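# Place the ceramic mug into the sink

## Task

Get the mug into the sink without breaking it: dropping it more than a few centimetres or knocking it hard breaks it and counts as failure. The utility cart is movable. Afterwards release the mug and move the robot away from it. The robot must not tip over or be left leaning, or the task fails.

## Robot and tools

ROBOT. A Rainbow Robotics RB-Y1: a wheeled base (two drive wheels plus two rear casters, 0.66 m long, 0.58 m wide, front edge 0.10 m ahead of the drive axle) that can only drive straight and turn in place; a torso whose lower part (the leg) folds at ankle, knee and hip; a head; and a left and a right arm, each with seven joints and a two-pad gripper. Cameras: head_camera, left_wrist_camera, right_wrist_camera. A loose object may occasionally get nudged by the scene itself.

FRAMES. Base frame: origin on the floor halfway between the drive wheels, x ahead, y to the robot's left, z up. The reported chest (a spine point 0.08 m under the shoulders; x where the chest faces, z along the spine), left_hand and right_hand are in this frame. A hand point sits between its finger pads; fingers point along the hand's -z, pads close along its x. Printed hand positions can be inaccurate, worse when reaching far. base_odometry is relative to where the base began the scene and is derived from wheel rotation, so wheel slip looks like motion; heading is positive leftward, -3.142 to 3.142.

execute_actions. Arguments: "actions", a list holding one action or nothing (empty = just report state and images), and "cameras", a list from head_camera, left_wrist_camera, right_wrist_camera, all (omitted, null or ["all"] gives every camera; [] gives none). An action may contain:
- "base": exactly one of {"translate_m": d}, a straight drive offset in metres from the base's last reported position, forward positive, -3 to 3; or {"rotate_rad": d}, an in-place turn offset in radians, counter-clockwise seen from above positive, -3.2 to 3.2.
- "joints": an object keyed by joint name; every value is an absolute target (radians, grippers in metres). Ranges: torso_squat_rad 0 to 1.2 (bigger lowers a level chest); torso_shift_rad -0.3 to 0.6 (positive pushes hips forward); torso_pitch_rad -0.2 to 1.4 (positive bows forward); torso_yaw_rad -1.5 to 1.5 (positive left); shoulder_pitch -2.356 to 2.356 (0 hanging, negative raises the arm forward/inward); left_shoulder_roll_rad 0 to 3.141 (positive raises it outward left); right_shoulder_roll_rad -3.141 to 0 (negative raises it outward right); shoulder_yaw -2.094 to 2.094; elbow -2.617 to 0.01 (0 straight, negative bends); forearm_roll -3.141 to 3.141; wrist_pitch -1.57 to 1.919 (negative tips hand forward); hand_roll -2.705 to 2.705; left_gripper_m and right_gripper_m 0 to 0.1 (pad gap); head_pan_rad -0.523 to 0.523 (positive left, relative to chest); head_tilt_rad -0.35 to 1.57 (positive down). The left_/right_ prefixed arm names use the same sign conventions on both sides for yaw and rolls (positive turns left / counter-clockwise from above). Completion tolerance is ±0.02 rad, ±0.004 m for grippers.
- "speeds": caps for this action: translate_m 0.05 to 0.4 m/s, rotate_rad 0.1 to 1.509 rad/s (defaults are the maxima). A drive or turn needing over 8.667 s is rejected.
- "min_time_s": 0.1 to 8, a floor on how long each arm and head motion takes.
Maximum joint speeds: arms 1 rad/s (forearm_roll, wrist_pitch, hand_roll 1.5), head 1.5, torso_squat and torso_pitch 0.3, torso_shift 0.15, torso_yaw 0.6, grippers 0.1 m/s. No action exceeds 15 s. Unknown keys or out-of-range values reject the whole call. A joint or base not named may still be driving to an older target.

Torso combined limits: squat + shift <= 1.52; squat - shift + pitch <= 1.57; shift + 0.5 pitch - 0.4 squat <= 0.7; shift + 0.3 pitch - 0.5 squat <= 0.39. Violations leave commanded torso joints short and off_target.

wait: {"seconds": 0 to 10}; nothing new is commanded, returns state and images. zoom_image: {"camera", "region": [x0, y0, x1, y1]} in pixels from the top-left of that camera's newest full image, at most 504 by 504. finished_scene: {"scene": current scene number}; irreversible, reports success.

RESULTS. joint_positions lists joint values; base_status and joint_status give each motion's outcome: done (for the base, wheels turned fully, slip included), off_target, limit_stop_at_<name>, contact_stop, time_out (took 1.5x expected plus 1 s, torso 2.5x, cap 14 s), stopped_with_arm (torso halted because an arm hit something), limit_stop_at_own_body (self-collision guard, nothing touching yet), not_followed (arm targets withheld, see the 'joint command not followed' and 'cause:' lines), limit_stop_at_motor_heat. A stop in the torso group or in one arm's group freezes that whole group and clears its targets. on_its_own covers uncommanded parts; 'held at' is a held target, not the actual position. "pictures" names the returned images in order. If a call reports a stop, the remaining calls of that reply are skipped.

CAUTIONS. To grip, command a gap at least 0.005 m narrower than the object; off_target then is expected. Lower the mug gently, never release it from height, avoid bumping it. After a contact stop, first retreat the arm in its own action, then the torso; if both hands share an object and the torso stalls at once with nothing in the way, resend every arm joint at its current reading, then the torso command. The base does not halt at furniture and may keep pushing; the bent leg can protrude past the front edge and may shove the robot backwards unseen in odometry. The cart can roll. Keep arms from striking or pressing on each other, fingers included. Each arm carries up to 3 kg; heavy loads far forward can topple the robot. Joint torque limits (N m): shoulder pitch/roll/yaw 65.1, elbow 33.4, forearm_roll, wrist_pitch, hand_roll 23.2; reaching one freezes the robot 10 s. Holding loads heats motors: MOTOR HOT warns at 65 °C, at 80 °C an OVER-TEMPERATURE FAULT brakes that arm; resend targets afterwards. The simulation keeps running while you compose replies, holding the last command.

Each tool is called after "Call:" as name([rows], argument=value, ...), one row to a line, values as JSON.

## Session

Call:
execute_actions(actions=[])

Scene clock: 0.00 s.
base_odometry: x=+0.000 y=+0.000 heading=+0.000 (m, m, rad; odometry frame)
base_status: not commanded
joint_positions: torso_squat_rad=+0.350 torso_shift_rad=+0.001 torso_pitch_rad=+0.001 torso_yaw_rad=-0.001 left_shoulder_pitch_rad=-0.018 left_shoulder_roll_rad=+0.001 left_shoulder_yaw_rad=+0.058 left_elbow_rad=-0.269 left_forearm_roll_rad=+0.032 left_wrist_pitch_rad=+0.032 left_hand_roll_rad=+0.011 left_gripper_m=+0.100 right_shoulder_pitch_rad=+0.043 right_shoulder_roll_rad=+0.002 right_shoulder_yaw_rad=+0.047 right_elbow_rad=-0.162 right_forearm_roll_rad=-0.009 right_wrist_pitch_rad=-0.051 right_hand_roll_rad=+0.020 right_gripper_m=+0.101 head_pan_rad=+0.001 head_tilt_rad=+0.400
joint_status: not commanded
chest: x=-0.2271 y=-0.0004 z=+1.2476 quat_wxyz=(+1.000, +0.000, +0.001, +0.000) (m; base frame)
left_hand: x=-0.0917 y=+0.2260 z=+0.5745 quat_wxyz=(+0.991, +0.000, -0.126, +0.047) (m; base frame)
right_hand: x=-0.1685 y=-0.2156 z=+0.5655 quat_wxyz=(+0.996, +0.003, -0.085, +0.021) (m; base frame)
pictures: head_camera, left_wrist_camera, right_wrist_camera
Images, in order (width x height): head_camera 896x504, left_wrist_camera 644x364, right_wrist_camera 644x364.

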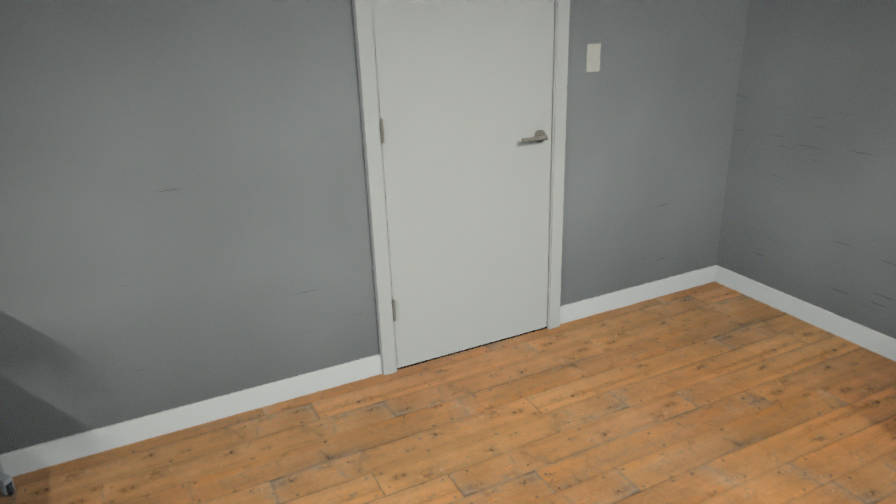

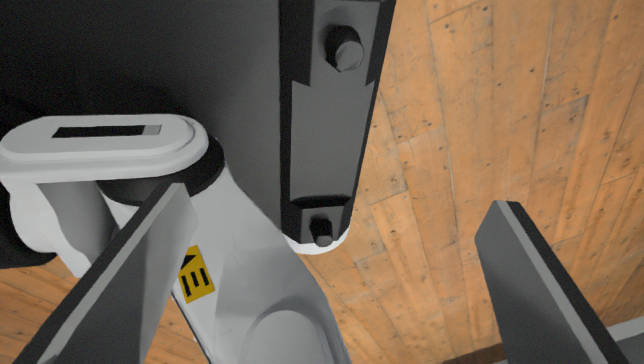

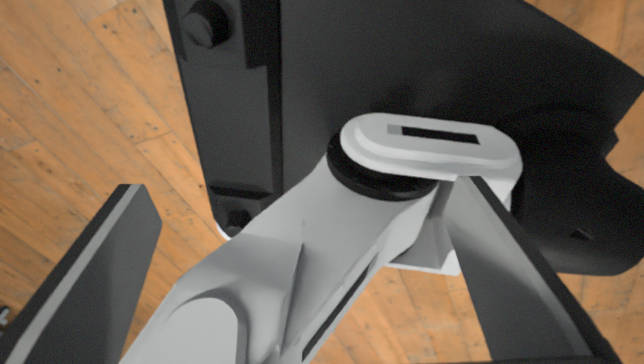

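Call:
execute_actions([
  {"joints":{"head_pan_rad":0.52,"torso_yaw_rad":0.7}},
], cameras=["head_camera"])

Scene clock: 4.93 s.
base_odometry: x=+0.000 y=+0.000 heading=+0.000 (m, m, rad; odometry frame)
base_status: not commanded
joint_positions: torso_squat_rad=+0.350 torso_shift_rad=+0.001 torso_pitch_rad=+0.001 torso_yaw_rad=+0.700 left_shoulder_pitch_rad=-0.018 left_shoulder_roll_rad=+0.001 left_shoulder_yaw_rad=+0.058 left_elbow_rad=-0.269 left_forearm_roll_rad=+0.032 left_wrist_pitch_rad=+0.032 left_hand_roll_rad=+0.011 left_gripper_m=+0.100 right_shoulder_pitch_rad=+0.043 right_shoulder_roll_rad=+0.002 right_shoulder_yaw_rad=+0.047 right_elbow_rad=-0.162 right_forearm_roll_rad=-0.009 right_wrist_pitch_rad=-0.051 right_hand_roll_rad=+0.020 right_gripper_m=+0.101 head_pan_rad=+0.520 head_tilt_rad=+0.400
joint_status: all done
chest: x=-0.2271 y=-0.0004 z=+1.2476 quat_wxyz=(+0.939, +0.000, +0.001, +0.343) (m; base frame)
left_hand: x=-0.2698 y=+0.2605 z=+0.5748 quat_wxyz=(+0.915, +0.044, -0.118, +0.384) (m; base frame)
right_hand: x=-0.0438 y=-0.1266 z=+0.5653 quat_wxyz=(+0.928, +0.032, -0.079, +0.362) (m; base frame)
pictures: head_camera
Images, in order (width x height): head_camera 896x504.

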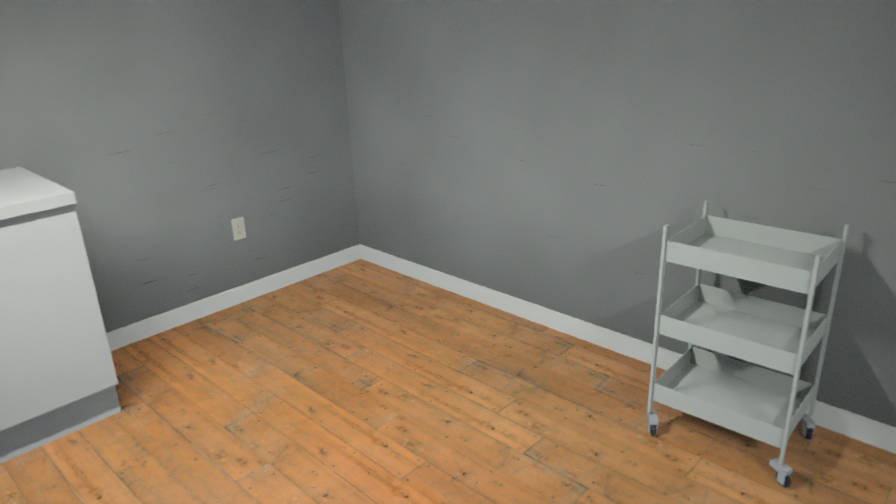

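Call:
execute_actions([
  {"joints":{"head_pan_rad":0.52,"torso_yaw_rad":1.5}},
])

Scene clock: 8.93 s.
base_odometry: x=+0.000 y=+0.000 heading=+0.000 (m, m, rad; odometry frame)
base_status: not commanded
joint_positions: torso_squat_rad=+0.350 torso_shift_rad=+0.001 torso_pitch_rad=+0.001 torso_yaw_rad=+0.776 left_shoulder_pitch_rad=-0.018 left_shoulder_roll_rad=+0.001 left_shoulder_yaw_rad=+0.058 left_elbow_rad=-0.269 left_forearm_roll_rad=+0.032 left_wrist_pitch_rad=+0.032 left_hand_roll_rad=+0.011 left_gripper_m=+0.100 right_shoulder_pitch_rad=+0.043 right_shoulder_roll_rad=+0.002 right_shoulder_yaw_rad=+0.047 right_elbow_rad=-0.162 right_forearm_roll_rad=-0.009 right_wrist_pitch_rad=-0.051 right_hand_roll_rad=+0.020 right_gripper_m=+0.101 head_pan_rad=+0.520 head_tilt_rad=+0.400
joint_status: torso_yaw_rad limit_stop_at_own_body (moved +0.076 of +0.800); the others done
on_its_own: torso_yaw_rad is held at +0.776, not at your +1.500, since a limit_stop_at_own_body
chest: x=-0.2271 y=-0.0004 z=+1.2476 quat_wxyz=(+0.926, +0.000, +0.001, +0.378) (m; base frame)
left_hand: x=-0.2898 y=+0.2563 z=+0.5747 quat_wxyz=(+0.899, +0.048, -0.117, +0.419) (m; base frame)
right_hand: x=-0.0345 y=-0.1120 z=+0.5653 quat_wxyz=(+0.914, +0.035, -0.078, +0.397) (m; base frame)
pictures: head_camera, left_wrist_camera, right_wrist_camera
Images, in order (width x height): head_camera 896x504, left_wrist_camera 644x364, right_wrist_camera 644x364.

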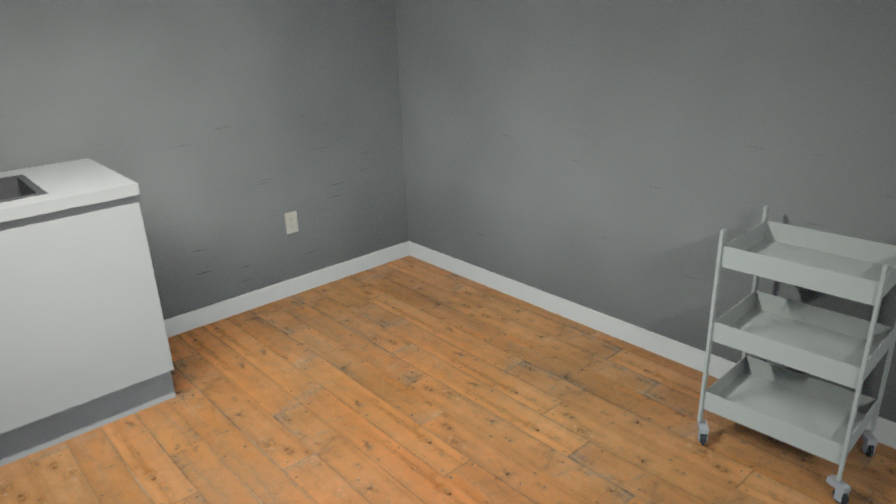

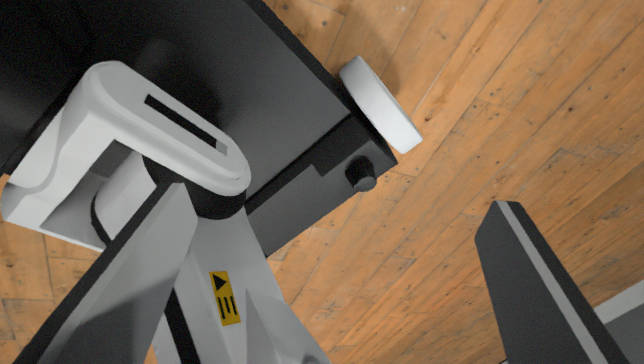

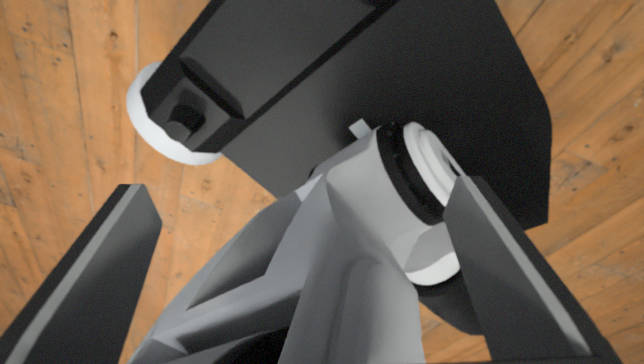

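Call:
execute_actions([
  {"base":{"rotate_rad":1.1}},
])

Scene clock: 14.23 s.
base_odometry: x=+0.000 y=+0.000 heading=+1.100 (m, m, rad; odometry frame)
base_status: done
joint_positions: torso_squat_rad=+0.350 torso_shift_rad=+0.001 torso_pitch_rad=+0.001 torso_yaw_rad=+0.776 left_shoulder_pitch_rad=-0.018 left_shoulder_roll_rad=+0.001 left_shoulder_yaw_rad=+0.058 left_elbow_rad=-0.269 left_forearm_roll_rad=+0.032 left_wrist_pitch_rad=+0.032 left_hand_roll_rad=+0.011 left_gripper_m=+0.100 right_shoulder_pitch_rad=+0.043 right_shoulder_roll_rad=+0.002 right_shoulder_yaw_rad=+0.047 right_elbow_rad=-0.162 right_forearm_roll_rad=-0.009 right_wrist_pitch_rad=-0.051 right_hand_roll_rad=+0.020 right_gripper_m=+0.101 head_pan_rad=+0.520 head_tilt_rad=+0.400
joint_status: not commanded
on_its_own: torso_yaw_rad is held at +0.776, not at your +1.500, since a limit_stop_at_own_body
chest: x=-0.2271 y=-0.0004 z=+1.2476 quat_wxyz=(+0.926, +0.000, +0.001, +0.378) (m; base frame)
left_hand: x=-0.2897 y=+0.2564 z=+0.5747 quat_wxyz=(+0.899, +0.048, -0.117, +0.419) (m; base frame)
right_hand: x=-0.0346 y=-0.1121 z=+0.5653 quat_wxyz=(+0.914, +0.035, -0.078, +0.397) (m; base frame)
pictures: head_camera, left_wrist_camera, right_wrist_camera
Images, in order (width x height): head_camera 896x504, left_wrist_camera 644x364, right_wrist_camera 644x364.

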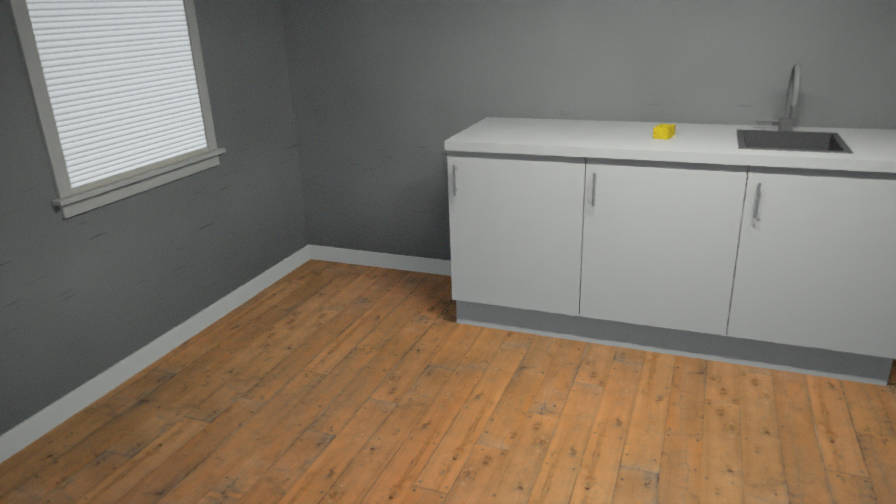

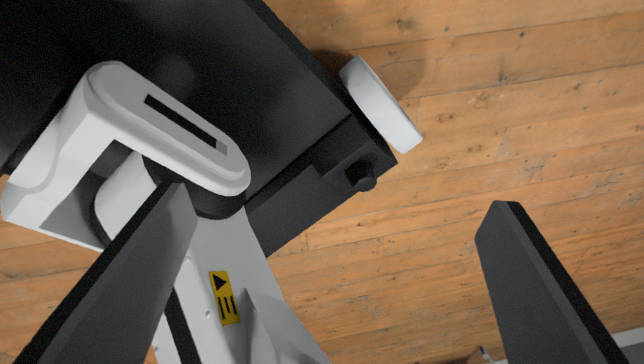

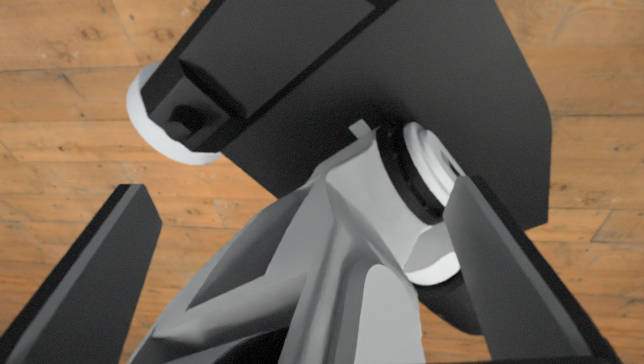

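Call:
execute_actions([
  {"base":{"rotate_rad":1.35}},
])

Scene clock: 20.60 s.
base_odometry: x=+0.000 y=+0.000 heading=+2.449 (m, m, rad; odometry frame)
base_status: done
joint_positions: torso_squat_rad=+0.350 torso_shift_rad=+0.001 torso_pitch_rad=+0.001 torso_yaw_rad=+0.776 left_shoulder_pitch_rad=-0.018 left_shoulder_roll_rad=+0.001 left_shoulder_yaw_rad=+0.058 left_elbow_rad=-0.269 left_forearm_roll_rad=+0.032 left_wrist_pitch_rad=+0.032 left_hand_roll_rad=+0.011 left_gripper_m=+0.100 right_shoulder_pitch_rad=+0.043 right_shoulder_roll_rad=+0.002 right_shoulder_yaw_rad=+0.047 right_elbow_rad=-0.162 right_forearm_roll_rad=-0.009 right_wrist_pitch_rad=-0.051 right_hand_roll_rad=+0.020 right_gripper_m=+0.101 head_pan_rad=+0.520 head_tilt_rad=+0.400
joint_status: not commanded
on_its_own: torso_yaw_rad is held at +0.776, not at your +1.500, since a limit_stop_at_own_body
chest: x=-0.2271 y=-0.0004 z=+1.2476 quat_wxyz=(+0.926, +0.000, +0.001, +0.378) (m; base frame)
left_hand: x=-0.2897 y=+0.2564 z=+0.5747 quat_wxyz=(+0.899, +0.048, -0.117, +0.419) (m; base frame)
right_hand: x=-0.0346 y=-0.1121 z=+0.5653 quat_wxyz=(+0.914, +0.035, -0.078, +0.397) (m; base frame)
pictures: head_camera, left_wrist_camera, right_wrist_camera
Images, in order (width x height): head_camera 896x504, left_wrist_camera 644x364, right_wrist_camera 644x364.

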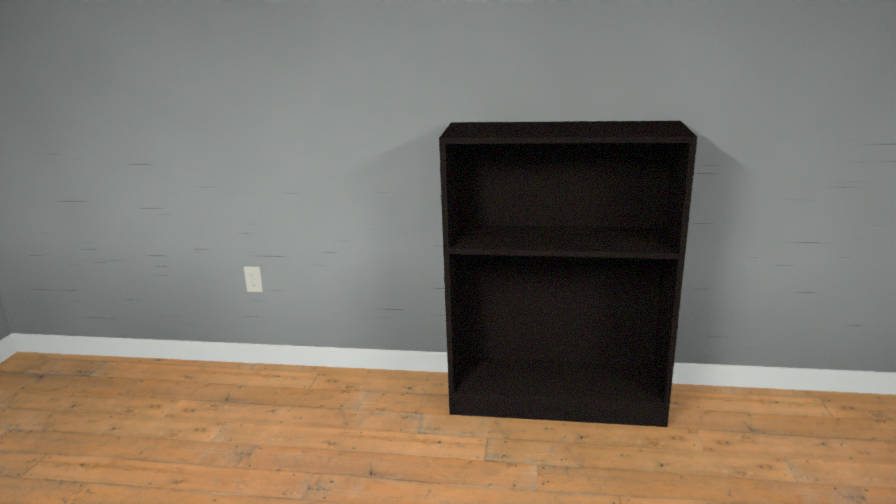

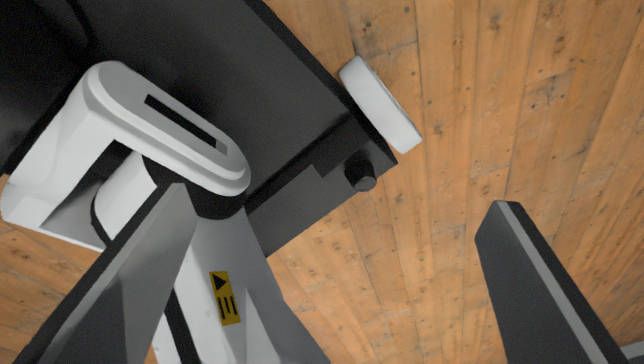

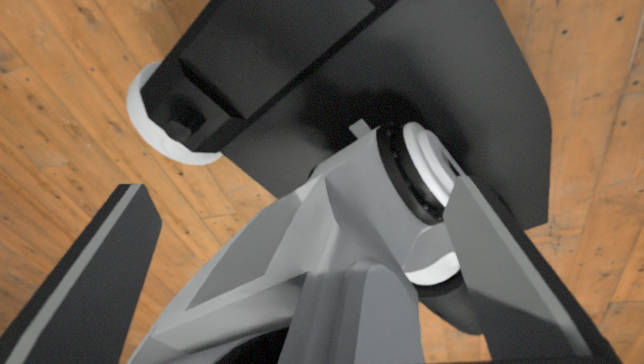

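Call:
execute_actions([
  {"base":{"rotate_rad":1.35}},
])

Scene clock: 26.10 s.
base_odometry: x=+0.000 y=+0.000 heading=-2.485 (m, m, rad; odometry frame)
base_status: done
joint_positions: torso_squat_rad=+0.350 torso_shift_rad=+0.001 torso_pitch_rad=+0.001 torso_yaw_rad=+0.776 left_shoulder_pitch_rad=-0.018 left_shoulder_roll_rad=+0.001 left_shoulder_yaw_rad=+0.058 left_elbow_rad=-0.269 left_forearm_roll_rad=+0.032 left_wrist_pitch_rad=+0.032 left_hand_roll_rad=+0.011 left_gripper_m=+0.100 right_shoulder_pitch_rad=+0.043 right_shoulder_roll_rad=+0.002 right_shoulder_yaw_rad=+0.047 right_elbow_rad=-0.162 right_forearm_roll_rad=-0.009 right_wrist_pitch_rad=-0.051 right_hand_roll_rad=+0.020 right_gripper_m=+0.101 head_pan_rad=+0.520 head_tilt_rad=+0.400
joint_status: not commanded
on_its_own: torso_yaw_rad is held at +0.776, not at your +1.500, since a limit_stop_at_own_body
chest: x=-0.2271 y=-0.0004 z=+1.2476 quat_wxyz=(+0.926, +0.000, +0.001, +0.378) (m; base frame)
left_hand: x=-0.2897 y=+0.2564 z=+0.5747 quat_wxyz=(+0.899, +0.048, -0.117, +0.419) (m; base frame)
right_hand: x=-0.0346 y=-0.1121 z=+0.5653 quat_wxyz=(+0.914, +0.035, -0.078, +0.397) (m; base frame)
pictures: head_camera, left_wrist_camera, right_wrist_camera
Images, in order (width x height): head_camera 896x504, left_wrist_camera 644x364, right_wrist_camera 644x364.

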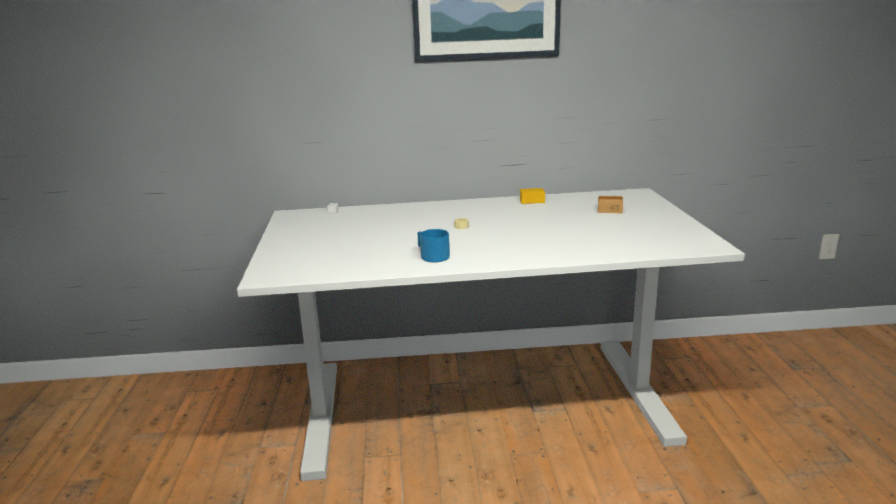

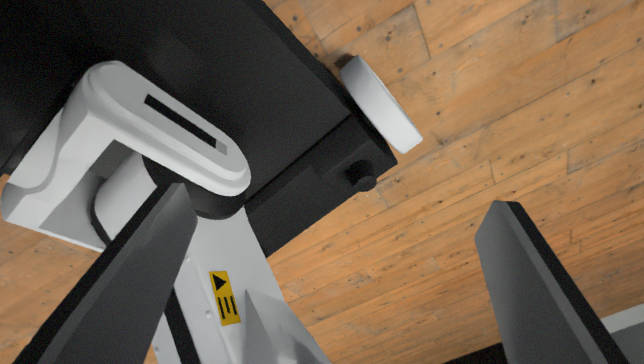

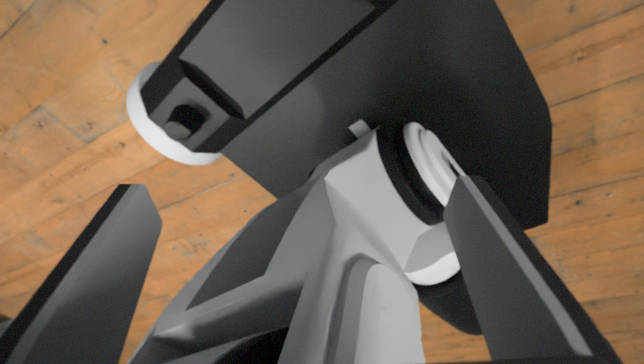

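Call:
zoom_image(camera="head_camera", region=[390, 205, 490, 275])

Call:
execute_actions([
  {"base":{"rotate_rad":1.44},"joints":{"head_pan_rad":0,"torso_yaw_rad":0,"right_elbow_rad":-1.5,"right_shoulder_roll_rad":-0.1,"left_elbow_rad":-0.1}},
], cameras=["head_camera"])

Region (390, 205, 490, 275) of head_camera's 896x504 image, scaled by 5.040, with more detail than that image has; it fills the top 353 rows of this view, and the rest is white.

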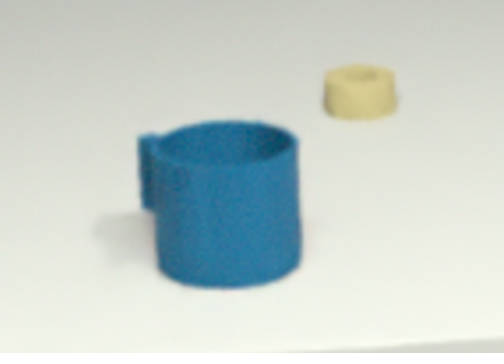

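Scene clock: 50.57 s.
base_odometry: x=+0.000 y=+0.000 heading=-1.045 (m, m, rad; odometry frame)
base_status: done
joint_positions: torso_squat_rad=+0.350 torso_shift_rad=+0.001 torso_pitch_rad=+0.001 torso_yaw_rad=+0.000 left_shoulder_pitch_rad=-0.018 left_shoulder_roll_rad=+0.001 left_shoulder_yaw_rad=+0.058 left_elbow_rad=-0.100 left_forearm_roll_rad=+0.032 left_wrist_pitch_rad=+0.032 left_hand_roll_rad=+0.011 left_gripper_m=+0.100 right_shoulder_pitch_rad=+0.043 right_shoulder_roll_rad=-0.100 right_shoulder_yaw_rad=+0.047 right_elbow_rad=-1.500 right_forearm_roll_rad=-0.009 right_wrist_pitch_rad=-0.051 right_hand_roll_rad=+0.020 right_gripper_m=+0.101 head_pan_rad=+0.000 head_tilt_rad=+0.400
joint_status: all done
chest: x=-0.2271 y=-0.0004 z=+1.2476 quat_wxyz=(+1.000, +0.000, +0.001, +0.000) (m; base frame)
left_hand: x=-0.1737 y=+0.2219 z=+0.5645 quat_wxyz=(+0.998, +0.000, -0.042, +0.047) (m; base frame)
right_hand: x=+0.2727 y=-0.2369 z=+0.9760 quat_wxyz=(+0.728, -0.028, -0.683, +0.051) (m; base frame)
pictures: head_camera
Images, in order (width x height): head_camera 896x504.

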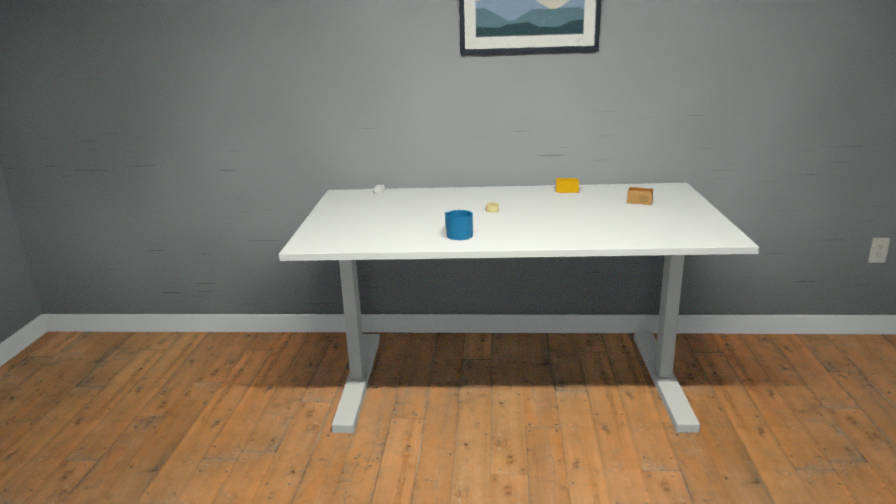

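Call:
execute_actions([
  {"base":{"rotate_rad":0.08}},
], cameras=["head_camera"])

Call:
execute_actions([
  {"base":{"translate_m":1.0},"joints":{"right_shoulder_pitch_rad":-0.5,"right_elbow_rad":-1.3,"right_wrist_pitch_rad":1.75,"right_shoulder_yaw_rad":0,"right_shoulder_roll_rad":-0.1,"right_forearm_roll_rad":0,"right_hand_roll_rad":0,"torso_squat_rad":0.2,"head_tilt_rad":0.7}},
])

Scene clock: 64.97 s.
base_odometry: x=+0.000 y=+0.000 heading=-0.966 (m, m, rad; odometry frame)
base_status: done
joint_positions: torso_squat_rad=+0.350 torso_shift_rad=+0.001 torso_pitch_rad=+0.001 torso_yaw_rad=+0.000 left_shoulder_pitch_rad=-0.018 left_shoulder_roll_rad=+0.001 left_shoulder_yaw_rad=+0.058 left_elbow_rad=-0.100 left_forearm_roll_rad=+0.032 left_wrist_pitch_rad=+0.032 left_hand_roll_rad=+0.011 left_gripper_m=+0.100 right_shoulder_pitch_rad=+0.043 right_shoulder_roll_rad=-0.100 right_shoulder_yaw_rad=+0.047 right_elbow_rad=-1.500 right_forearm_roll_rad=-0.009 right_wrist_pitch_rad=-0.051 right_hand_roll_rad=+0.020 right_gripper_m=+0.101 head_pan_rad=+0.000 head_tilt_rad=+0.400
joint_status: not commanded
chest: x=-0.2271 y=-0.0005 z=+1.2476 quat_wxyz=(+1.000, +0.000, +0.001, +0.000) (m; base frame)
left_hand: x=-0.1737 y=+0.2219 z=+0.5645 quat_wxyz=(+0.998, +0.000, -0.042, +0.047) (m; base frame)
right_hand: x=+0.2727 y=-0.2369 z=+0.9760 quat_wxyz=(+0.728, -0.028, -0.683, +0.051) (m; base frame)
pictures: head_camera
Images, in order (width x height): head_camera 896x504.

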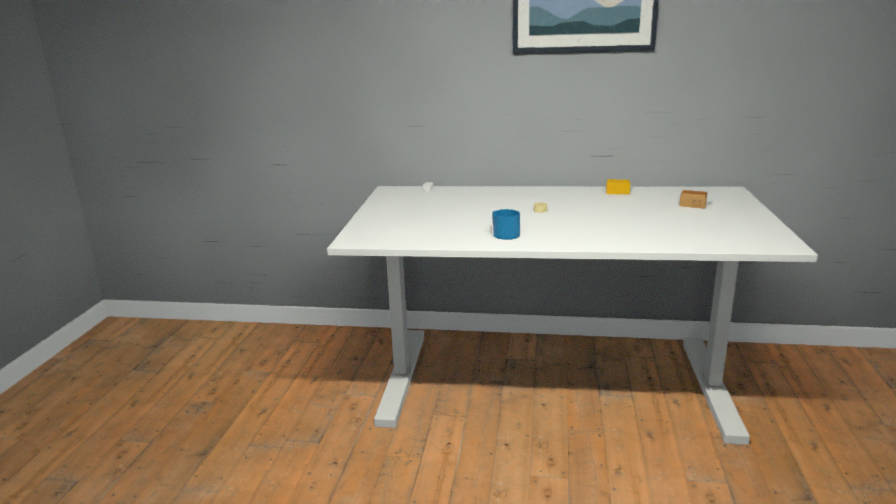

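Scene clock: 69.03 s.
base_odometry: x=+0.569 y=-0.822 heading=-0.965 (m, m, rad; odometry frame)
base_status: done
joint_positions: torso_squat_rad=+0.200 torso_shift_rad=+0.001 torso_pitch_rad=+0.002 torso_yaw_rad=+0.000 left_shoulder_pitch_rad=-0.018 left_shoulder_roll_rad=+0.001 left_shoulder_yaw_rad=+0.058 left_elbow_rad=-0.100 left_forearm_roll_rad=+0.032 left_wrist_pitch_rad=+0.032 left_hand_roll_rad=+0.011 left_gripper_m=+0.100 right_shoulder_pitch_rad=-0.500 right_shoulder_roll_rad=-0.100 right_shoulder_yaw_rad=+0.000 right_elbow_rad=-1.300 right_forearm_roll_rad=+0.000 right_wrist_pitch_rad=+1.750 right_hand_roll_rad=+0.000 right_gripper_m=+0.101 head_pan_rad=+0.000 head_tilt_rad=+0.700
joint_status: all done
chest: x=-0.2270 y=-0.0005 z=+1.2760 quat_wxyz=(+1.000, +0.000, +0.001, +0.000) (m; base frame)
left_hand: x=-0.1737 y=+0.2219 z=+0.5929 quat_wxyz=(+0.998, +0.000, -0.042, +0.047) (m; base frame)
right_hand: x=+0.1912 y=-0.2271 z=+0.9173 quat_wxyz=(+0.996, -0.063, -0.014, +0.060) (m; base frame)
pictures: head_camera, left_wrist_camera, right_wrist_camera
Images, in order (width x height): head_camera 896x504, left_wrist_camera 644x364, right_wrist_camera 644x364.

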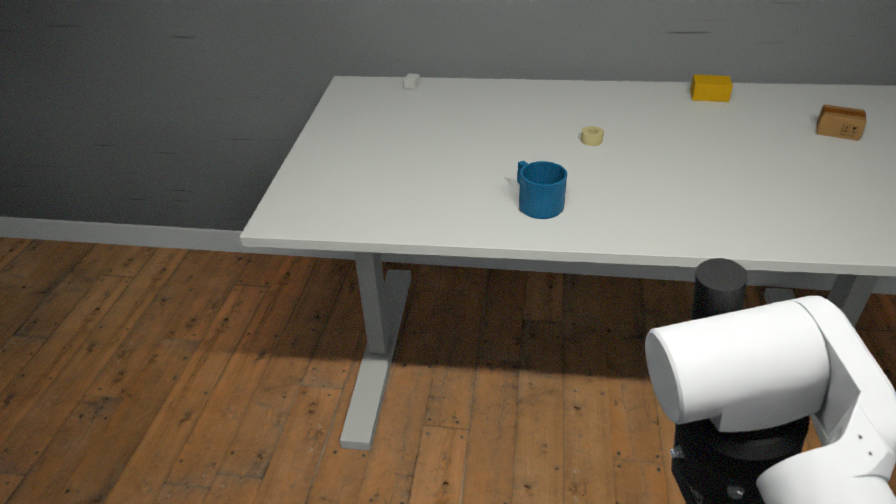

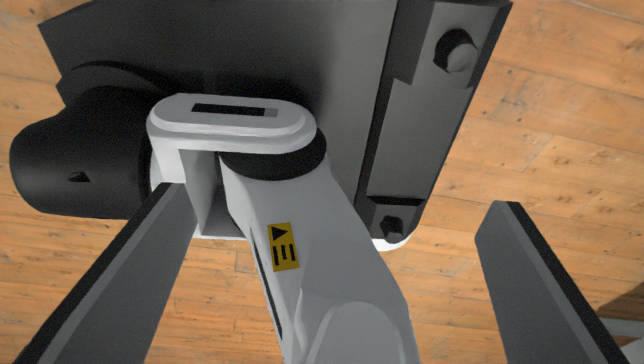

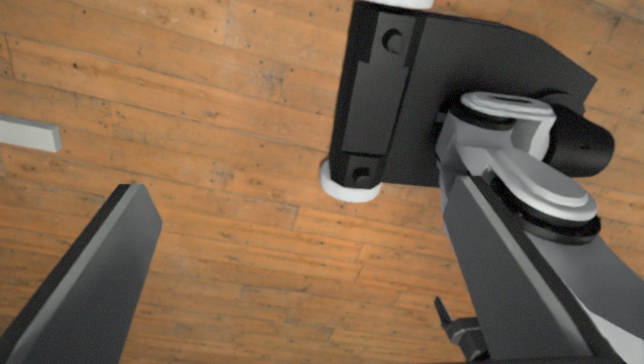

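Call:
execute_actions([
  {"base":{"translate_m":0.55},"joints":{"right_shoulder_pitch_rad":-0.795,"right_elbow_rad":-1.374,"right_wrist_pitch_rad":1.788,"right_shoulder_yaw_rad":-0.247,"right_shoulder_roll_rad":-0.1,"torso_squat_rad":0.1,"torso_pitch_rad":0.35,"torso_yaw_rad":0.045,"head_tilt_rad":0.6,"right_gripper_m":0.06,"left_shoulder_pitch_rad":-0.3}},
])

Scene clock: 111.73 s.
base_odometry: x=+0.883 y=-1.274 heading=-0.964 (m, m, rad; odometry frame)
base_status: done
joint_positions: torso_squat_rad=+0.100 torso_shift_rad=+0.001 torso_pitch_rad=+0.350 torso_yaw_rad=+0.045 left_shoulder_pitch_rad=-0.300 left_shoulder_roll_rad=+0.001 left_shoulder_yaw_rad=+0.058 left_elbow_rad=-0.100 left_forearm_roll_rad=+0.032 left_wrist_pitch_rad=+0.032 left_hand_roll_rad=+0.011 left_gripper_m=+0.100 right_shoulder_pitch_rad=-0.795 right_shoulder_roll_rad=-0.100 right_shoulder_yaw_rad=-0.247 right_elbow_rad=-1.374 right_forearm_roll_rad=+0.000 right_wrist_pitch_rad=+1.788 right_hand_roll_rad=+0.000 right_gripper_m=+0.060 head_pan_rad=+0.000 head_tilt_rad=+0.600
joint_status: all done
chest: x=-0.1212 y=-0.0004 z=+1.2677 quat_wxyz=(+0.984, +0.004, +0.174, +0.022) (m; base frame)
left_hand: x=-0.1140 y=+0.2181 z=+0.5814 quat_wxyz=(+1.000, -0.001, +0.000, +0.022) (m; base frame)
right_hand: x=+0.3110 y=-0.1968 z=+0.8936 quat_wxyz=(+1.000, +0.008, +0.000, +0.021) (m; base frame)
pictures: head_camera, left_wrist_camera, right_wrist_camera
Images, in order (width x height): head_camera 896x504, left_wrist_camera 644x364, right_wrist_camera 644x364.

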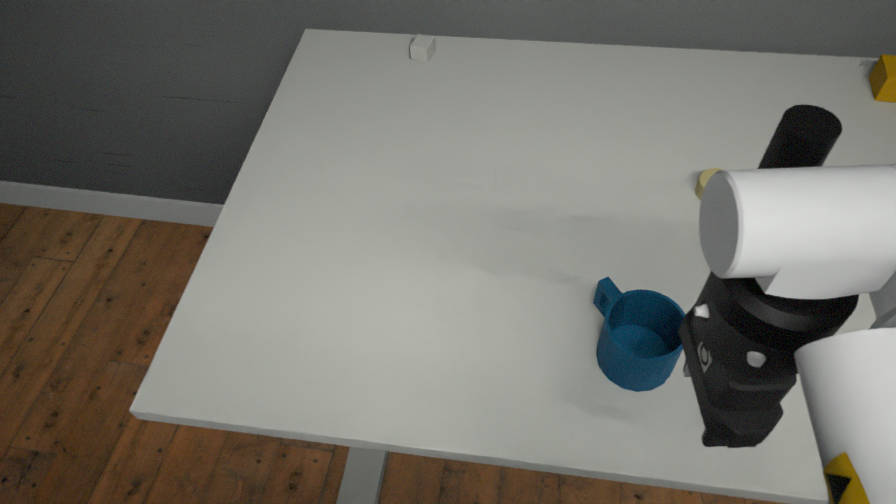

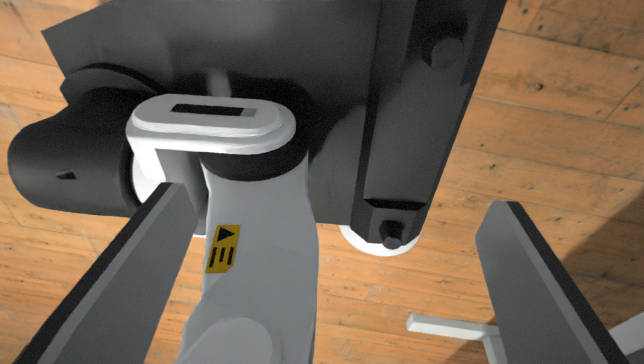

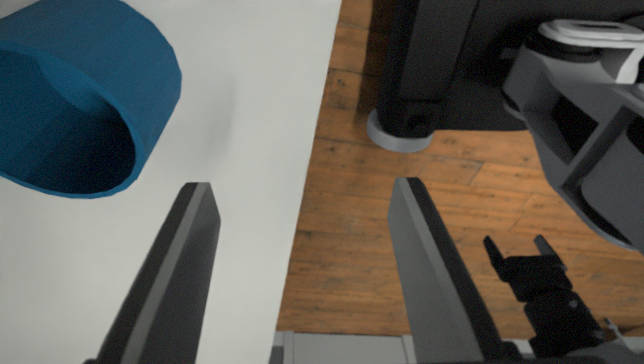

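Call:
execute_actions([
  {"base":{"translate_m":0.075}},
], cameras=["head_camera","right_wrist_camera"])

Scene clock: 122.10 s.
base_odometry: x=+0.925 y=-1.336 heading=-0.964 (m, m, rad; odometry frame)
base_status: done
joint_positions: torso_squat_rad=+0.100 torso_shift_rad=+0.001 torso_pitch_rad=+0.350 torso_yaw_rad=+0.045 left_shoulder_pitch_rad=-0.300 left_shoulder_roll_rad=+0.001 left_shoulder_yaw_rad=+0.058 left_elbow_rad=-0.100 left_forearm_roll_rad=+0.032 left_wrist_pitch_rad=+0.032 left_hand_roll_rad=+0.011 left_gripper_m=+0.100 right_shoulder_pitch_rad=-0.795 right_shoulder_roll_rad=-0.100 right_shoulder_yaw_rad=-0.247 right_elbow_rad=-1.374 right_forearm_roll_rad=+0.000 right_wrist_pitch_rad=+1.788 right_hand_roll_rad=+0.000 right_gripper_m=+0.060 head_pan_rad=+0.000 head_tilt_rad=+0.600
joint_status: not commanded
chest: x=-0.1212 y=-0.0004 z=+1.2676 quat_wxyz=(+0.984, +0.004, +0.174, +0.022) (m; base frame)
left_hand: x=-0.1140 y=+0.2181 z=+0.5813 quat_wxyz=(+1.000, -0.001, +0.000, +0.022) (m; base frame)
right_hand: x=+0.3111 y=-0.1968 z=+0.8936 quat_wxyz=(+1.000, +0.008, +0.000, +0.021) (m; base frame)
pictures: head_camera, right_wrist_camera
Images, in order (width x height): head_camera 896x504, right_wrist_camera 644x364.

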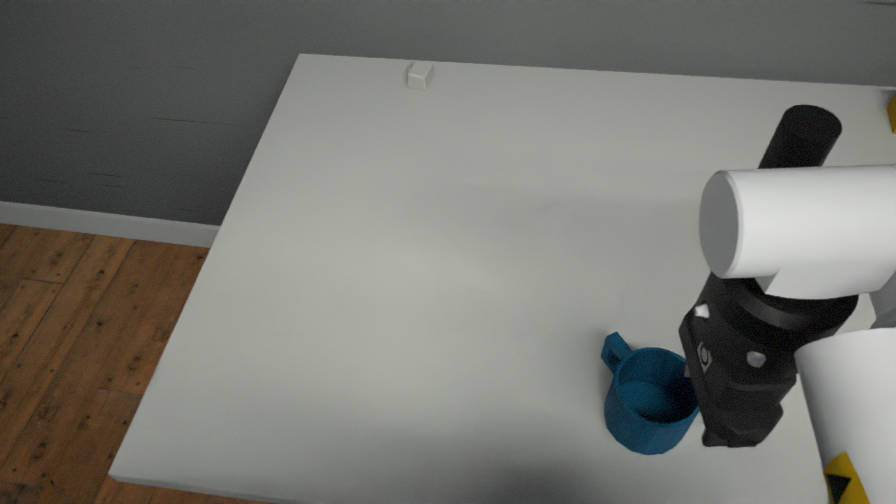

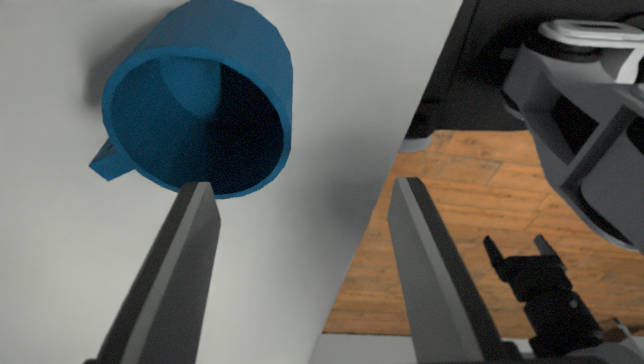

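Call:
execute_actions([
  {"joints":{"torso_squat_rad":0.4,"torso_yaw_rad":0.075}},
], cameras=["head_camera","right_wrist_camera"])

Scene clock: 134.83 s.
base_odometry: x=+0.925 y=-1.336 heading=-0.964 (m, m, rad; odometry frame)
base_status: not commanded
joint_positions: torso_squat_rad=+0.400 torso_shift_rad=+0.001 torso_pitch_rad=+0.350 torso_yaw_rad=+0.075 left_shoulder_pitch_rad=-0.300 left_shoulder_roll_rad=+0.001 left_shoulder_yaw_rad=+0.058 left_elbow_rad=-0.100 left_forearm_roll_rad=+0.032 left_wrist_pitch_rad=+0.032 left_hand_roll_rad=+0.011 left_gripper_m=+0.100 right_shoulder_pitch_rad=-0.795 right_shoulder_roll_rad=-0.100 right_shoulder_yaw_rad=-0.247 right_elbow_rad=-1.374 right_forearm_roll_rad=+0.000 right_wrist_pitch_rad=+1.788 right_hand_roll_rad=+0.000 right_gripper_m=+0.060 head_pan_rad=+0.000 head_tilt_rad=+0.600
joint_status: all done
chest: x=-0.1214 y=-0.0004 z=+1.2159 quat_wxyz=(+0.984, +0.007, +0.174, +0.037) (m; base frame)
left_hand: x=-0.1203 y=+0.2253 z=+0.5319 quat_wxyz=(+0.999, +0.004, +0.000, +0.036) (m; base frame)
right_hand: x=+0.3162 y=-0.1807 z=+0.8401 quat_wxyz=(+0.999, +0.013, +0.000, +0.035) (m; base frame)
pictures: head_camera, right_wrist_camera
Images, in order (width x height): head_camera 896x504, right_wrist_camera 644x364.

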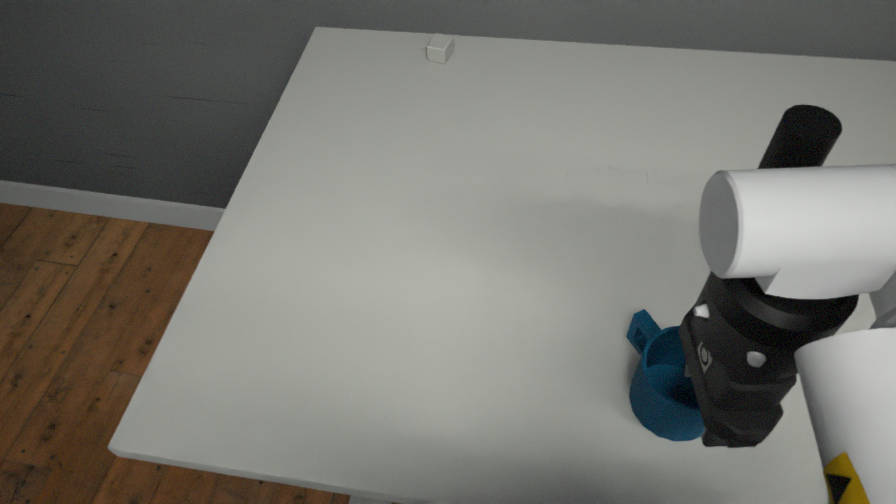

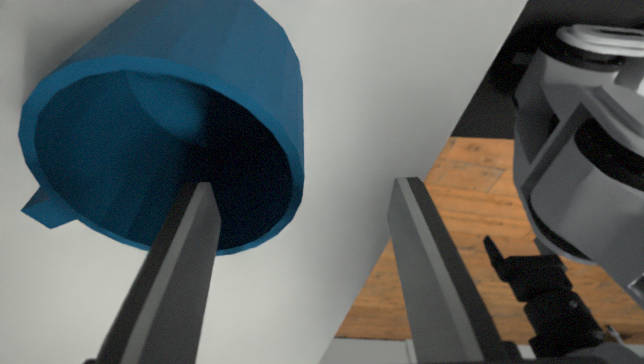

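Call:
execute_actions([
  {"joints":{"torso_squat_rad":0.54}},
], cameras=["right_wrist_camera"])

Scene clock: 140.73 s.
base_odometry: x=+0.925 y=-1.336 heading=-0.964 (m, m, rad; odometry frame)
base_status: not commanded
joint_positions: torso_squat_rad=+0.540 torso_shift_rad=+0.001 torso_pitch_rad=+0.350 torso_yaw_rad=+0.075 left_shoulder_pitch_rad=-0.300 left_shoulder_roll_rad=+0.001 left_shoulder_yaw_rad=+0.058 left_elbow_rad=-0.100 left_forearm_roll_rad=+0.032 left_wrist_pitch_rad=+0.032 left_hand_roll_rad=+0.011 left_gripper_m=+0.100 right_shoulder_pitch_rad=-0.795 right_shoulder_roll_rad=-0.100 right_shoulder_yaw_rad=-0.247 right_elbow_rad=-1.374 right_forearm_roll_rad=+0.000 right_wrist_pitch_rad=+1.788 right_hand_roll_rad=+0.000 right_gripper_m=+0.060 head_pan_rad=+0.000 head_tilt_rad=+0.600
joint_status: all done
chest: x=-0.1215 y=-0.0004 z=+1.1716 quat_wxyz=(+0.984, +0.007, +0.174, +0.037) (m; base frame)
left_hand: x=-0.1203 y=+0.2254 z=+0.4876 quat_wxyz=(+0.999, +0.004, +0.000, +0.036) (m; base frame)
right_hand: x=+0.3162 y=-0.1806 z=+0.7957 quat_wxyz=(+0.999, +0.013, +0.000, +0.035) (m; base frame)
pictures: right_wrist_camera
Images, in order (width x height): right_wrist_camera 644x364.

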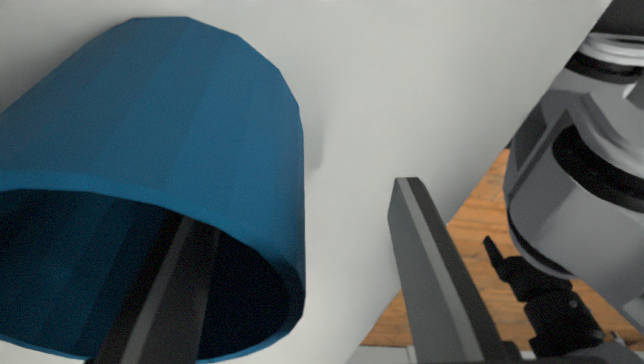

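Straddling the wall. Close.

Call:
execute_actions([
  {"joints":{"right_gripper_m":0.0}},
], cameras=["right_wrist_camera"])

Call:
execute_actions([
  {"joints":{"torso_squat_rad":0.3}},
], cameras=["right_wrist_camera","head_camera"])

Scene clock: 146.40 s.
base_odometry: x=+0.925 y=-1.336 heading=-0.964 (m, m, rad; odometry frame)
base_status: not commanded
joint_positions: torso_squat_rad=+0.540 torso_shift_rad=+0.001 torso_pitch_rad=+0.350 torso_yaw_rad=+0.075 left_shoulder_pitch_rad=-0.300 left_shoulder_roll_rad=+0.001 left_shoulder_yaw_rad=+0.058 left_elbow_rad=-0.100 left_forearm_roll_rad=+0.032 left_wrist_pitch_rad=+0.032 left_hand_roll_rad=+0.011 left_gripper_m=+0.100 right_shoulder_pitch_rad=-0.795 right_shoulder_roll_rad=-0.100 right_shoulder_yaw_rad=-0.247 right_elbow_rad=-1.374 right_forearm_roll_rad=+0.000 right_wrist_pitch_rad=+1.788 right_hand_roll_rad=+0.000 right_gripper_m=+0.007 head_pan_rad=+0.000 head_tilt_rad=+0.600
joint_status: right_gripper_m off_target (ended at +0.007, target +0.000)
chest: x=-0.1215 y=-0.0004 z=+1.1716 quat_wxyz=(+0.984, +0.007, +0.174, +0.037) (m; base frame)
left_hand: x=-0.1203 y=+0.2254 z=+0.4876 quat_wxyz=(+0.999, +0.004, +0.000, +0.036) (m; base frame)
right_hand: x=+0.3162 y=-0.1806 z=+0.7957 quat_wxyz=(+0.999, +0.013, +0.000, +0.035) (m; base frame)
pictures: right_wrist_camera
Images, in order (width x height): right_wrist_camera 644x364.

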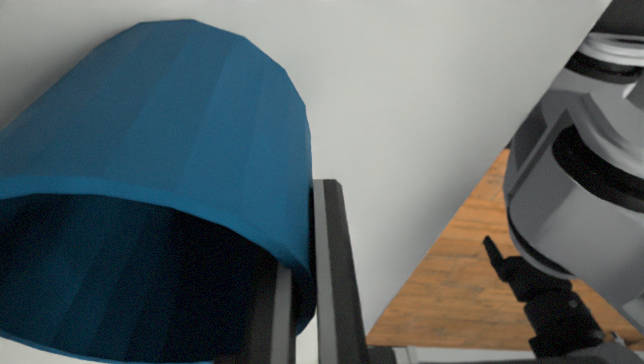

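Scene clock: 148.00 s.
base_odometry: x=+0.925 y=-1.336 heading=-0.964 (m, m, rad; odometry frame)
base_status: not commanded
joint_positions: torso_squat_rad=+0.300 torso_shift_rad=+0.001 torso_pitch_rad=+0.350 torso_yaw_rad=+0.075 left_shoulder_pitch_rad=-0.300 left_shoulder_roll_rad=+0.001 left_shoulder_yaw_rad=+0.058 left_elbow_rad=-0.100 left_forearm_roll_rad=+0.032 left_wrist_pitch_rad=+0.032 left_hand_roll_rad=+0.011 left_gripper_m=+0.100 right_shoulder_pitch_rad=-0.795 right_shoulder_roll_rad=-0.100 right_shoulder_yaw_rad=-0.247 right_elbow_rad=-1.374 right_forearm_roll_rad=+0.000 right_wrist_pitch_rad=+1.788 right_hand_roll_rad=+0.000 right_gripper_m=+0.007 head_pan_rad=+0.000 head_tilt_rad=+0.600
joint_status: all done
chest: x=-0.1212 y=-0.0004 z=+1.2399 quat_wxyz=(+0.984, +0.007, +0.174, +0.037) (m; base frame)
left_hand: x=-0.1203 y=+0.2253 z=+0.5559 quat_wxyz=(+0.999, +0.004, +0.000, +0.036) (m; base frame)
right_hand: x=+0.3162 y=-0.1807 z=+0.8637 quat_wxyz=(+0.999, +0.013, +0.000, +0.035) (m; base frame)
pictures: head_camera, right_wrist_camera
Images, in order (width x height): head_camera 896x504, right_wrist_camera 644x364.

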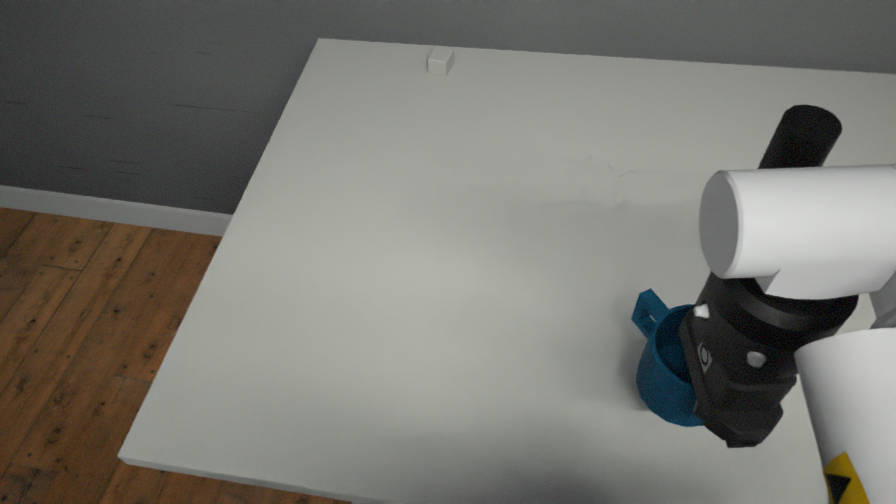

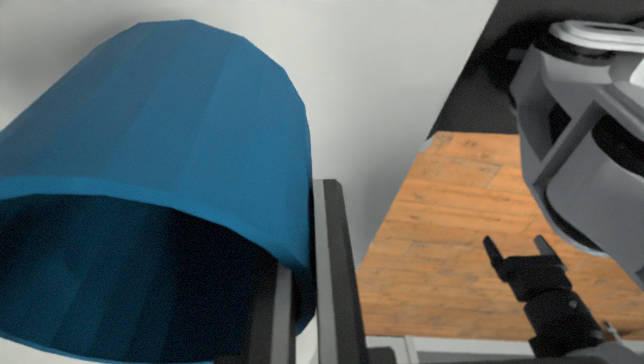

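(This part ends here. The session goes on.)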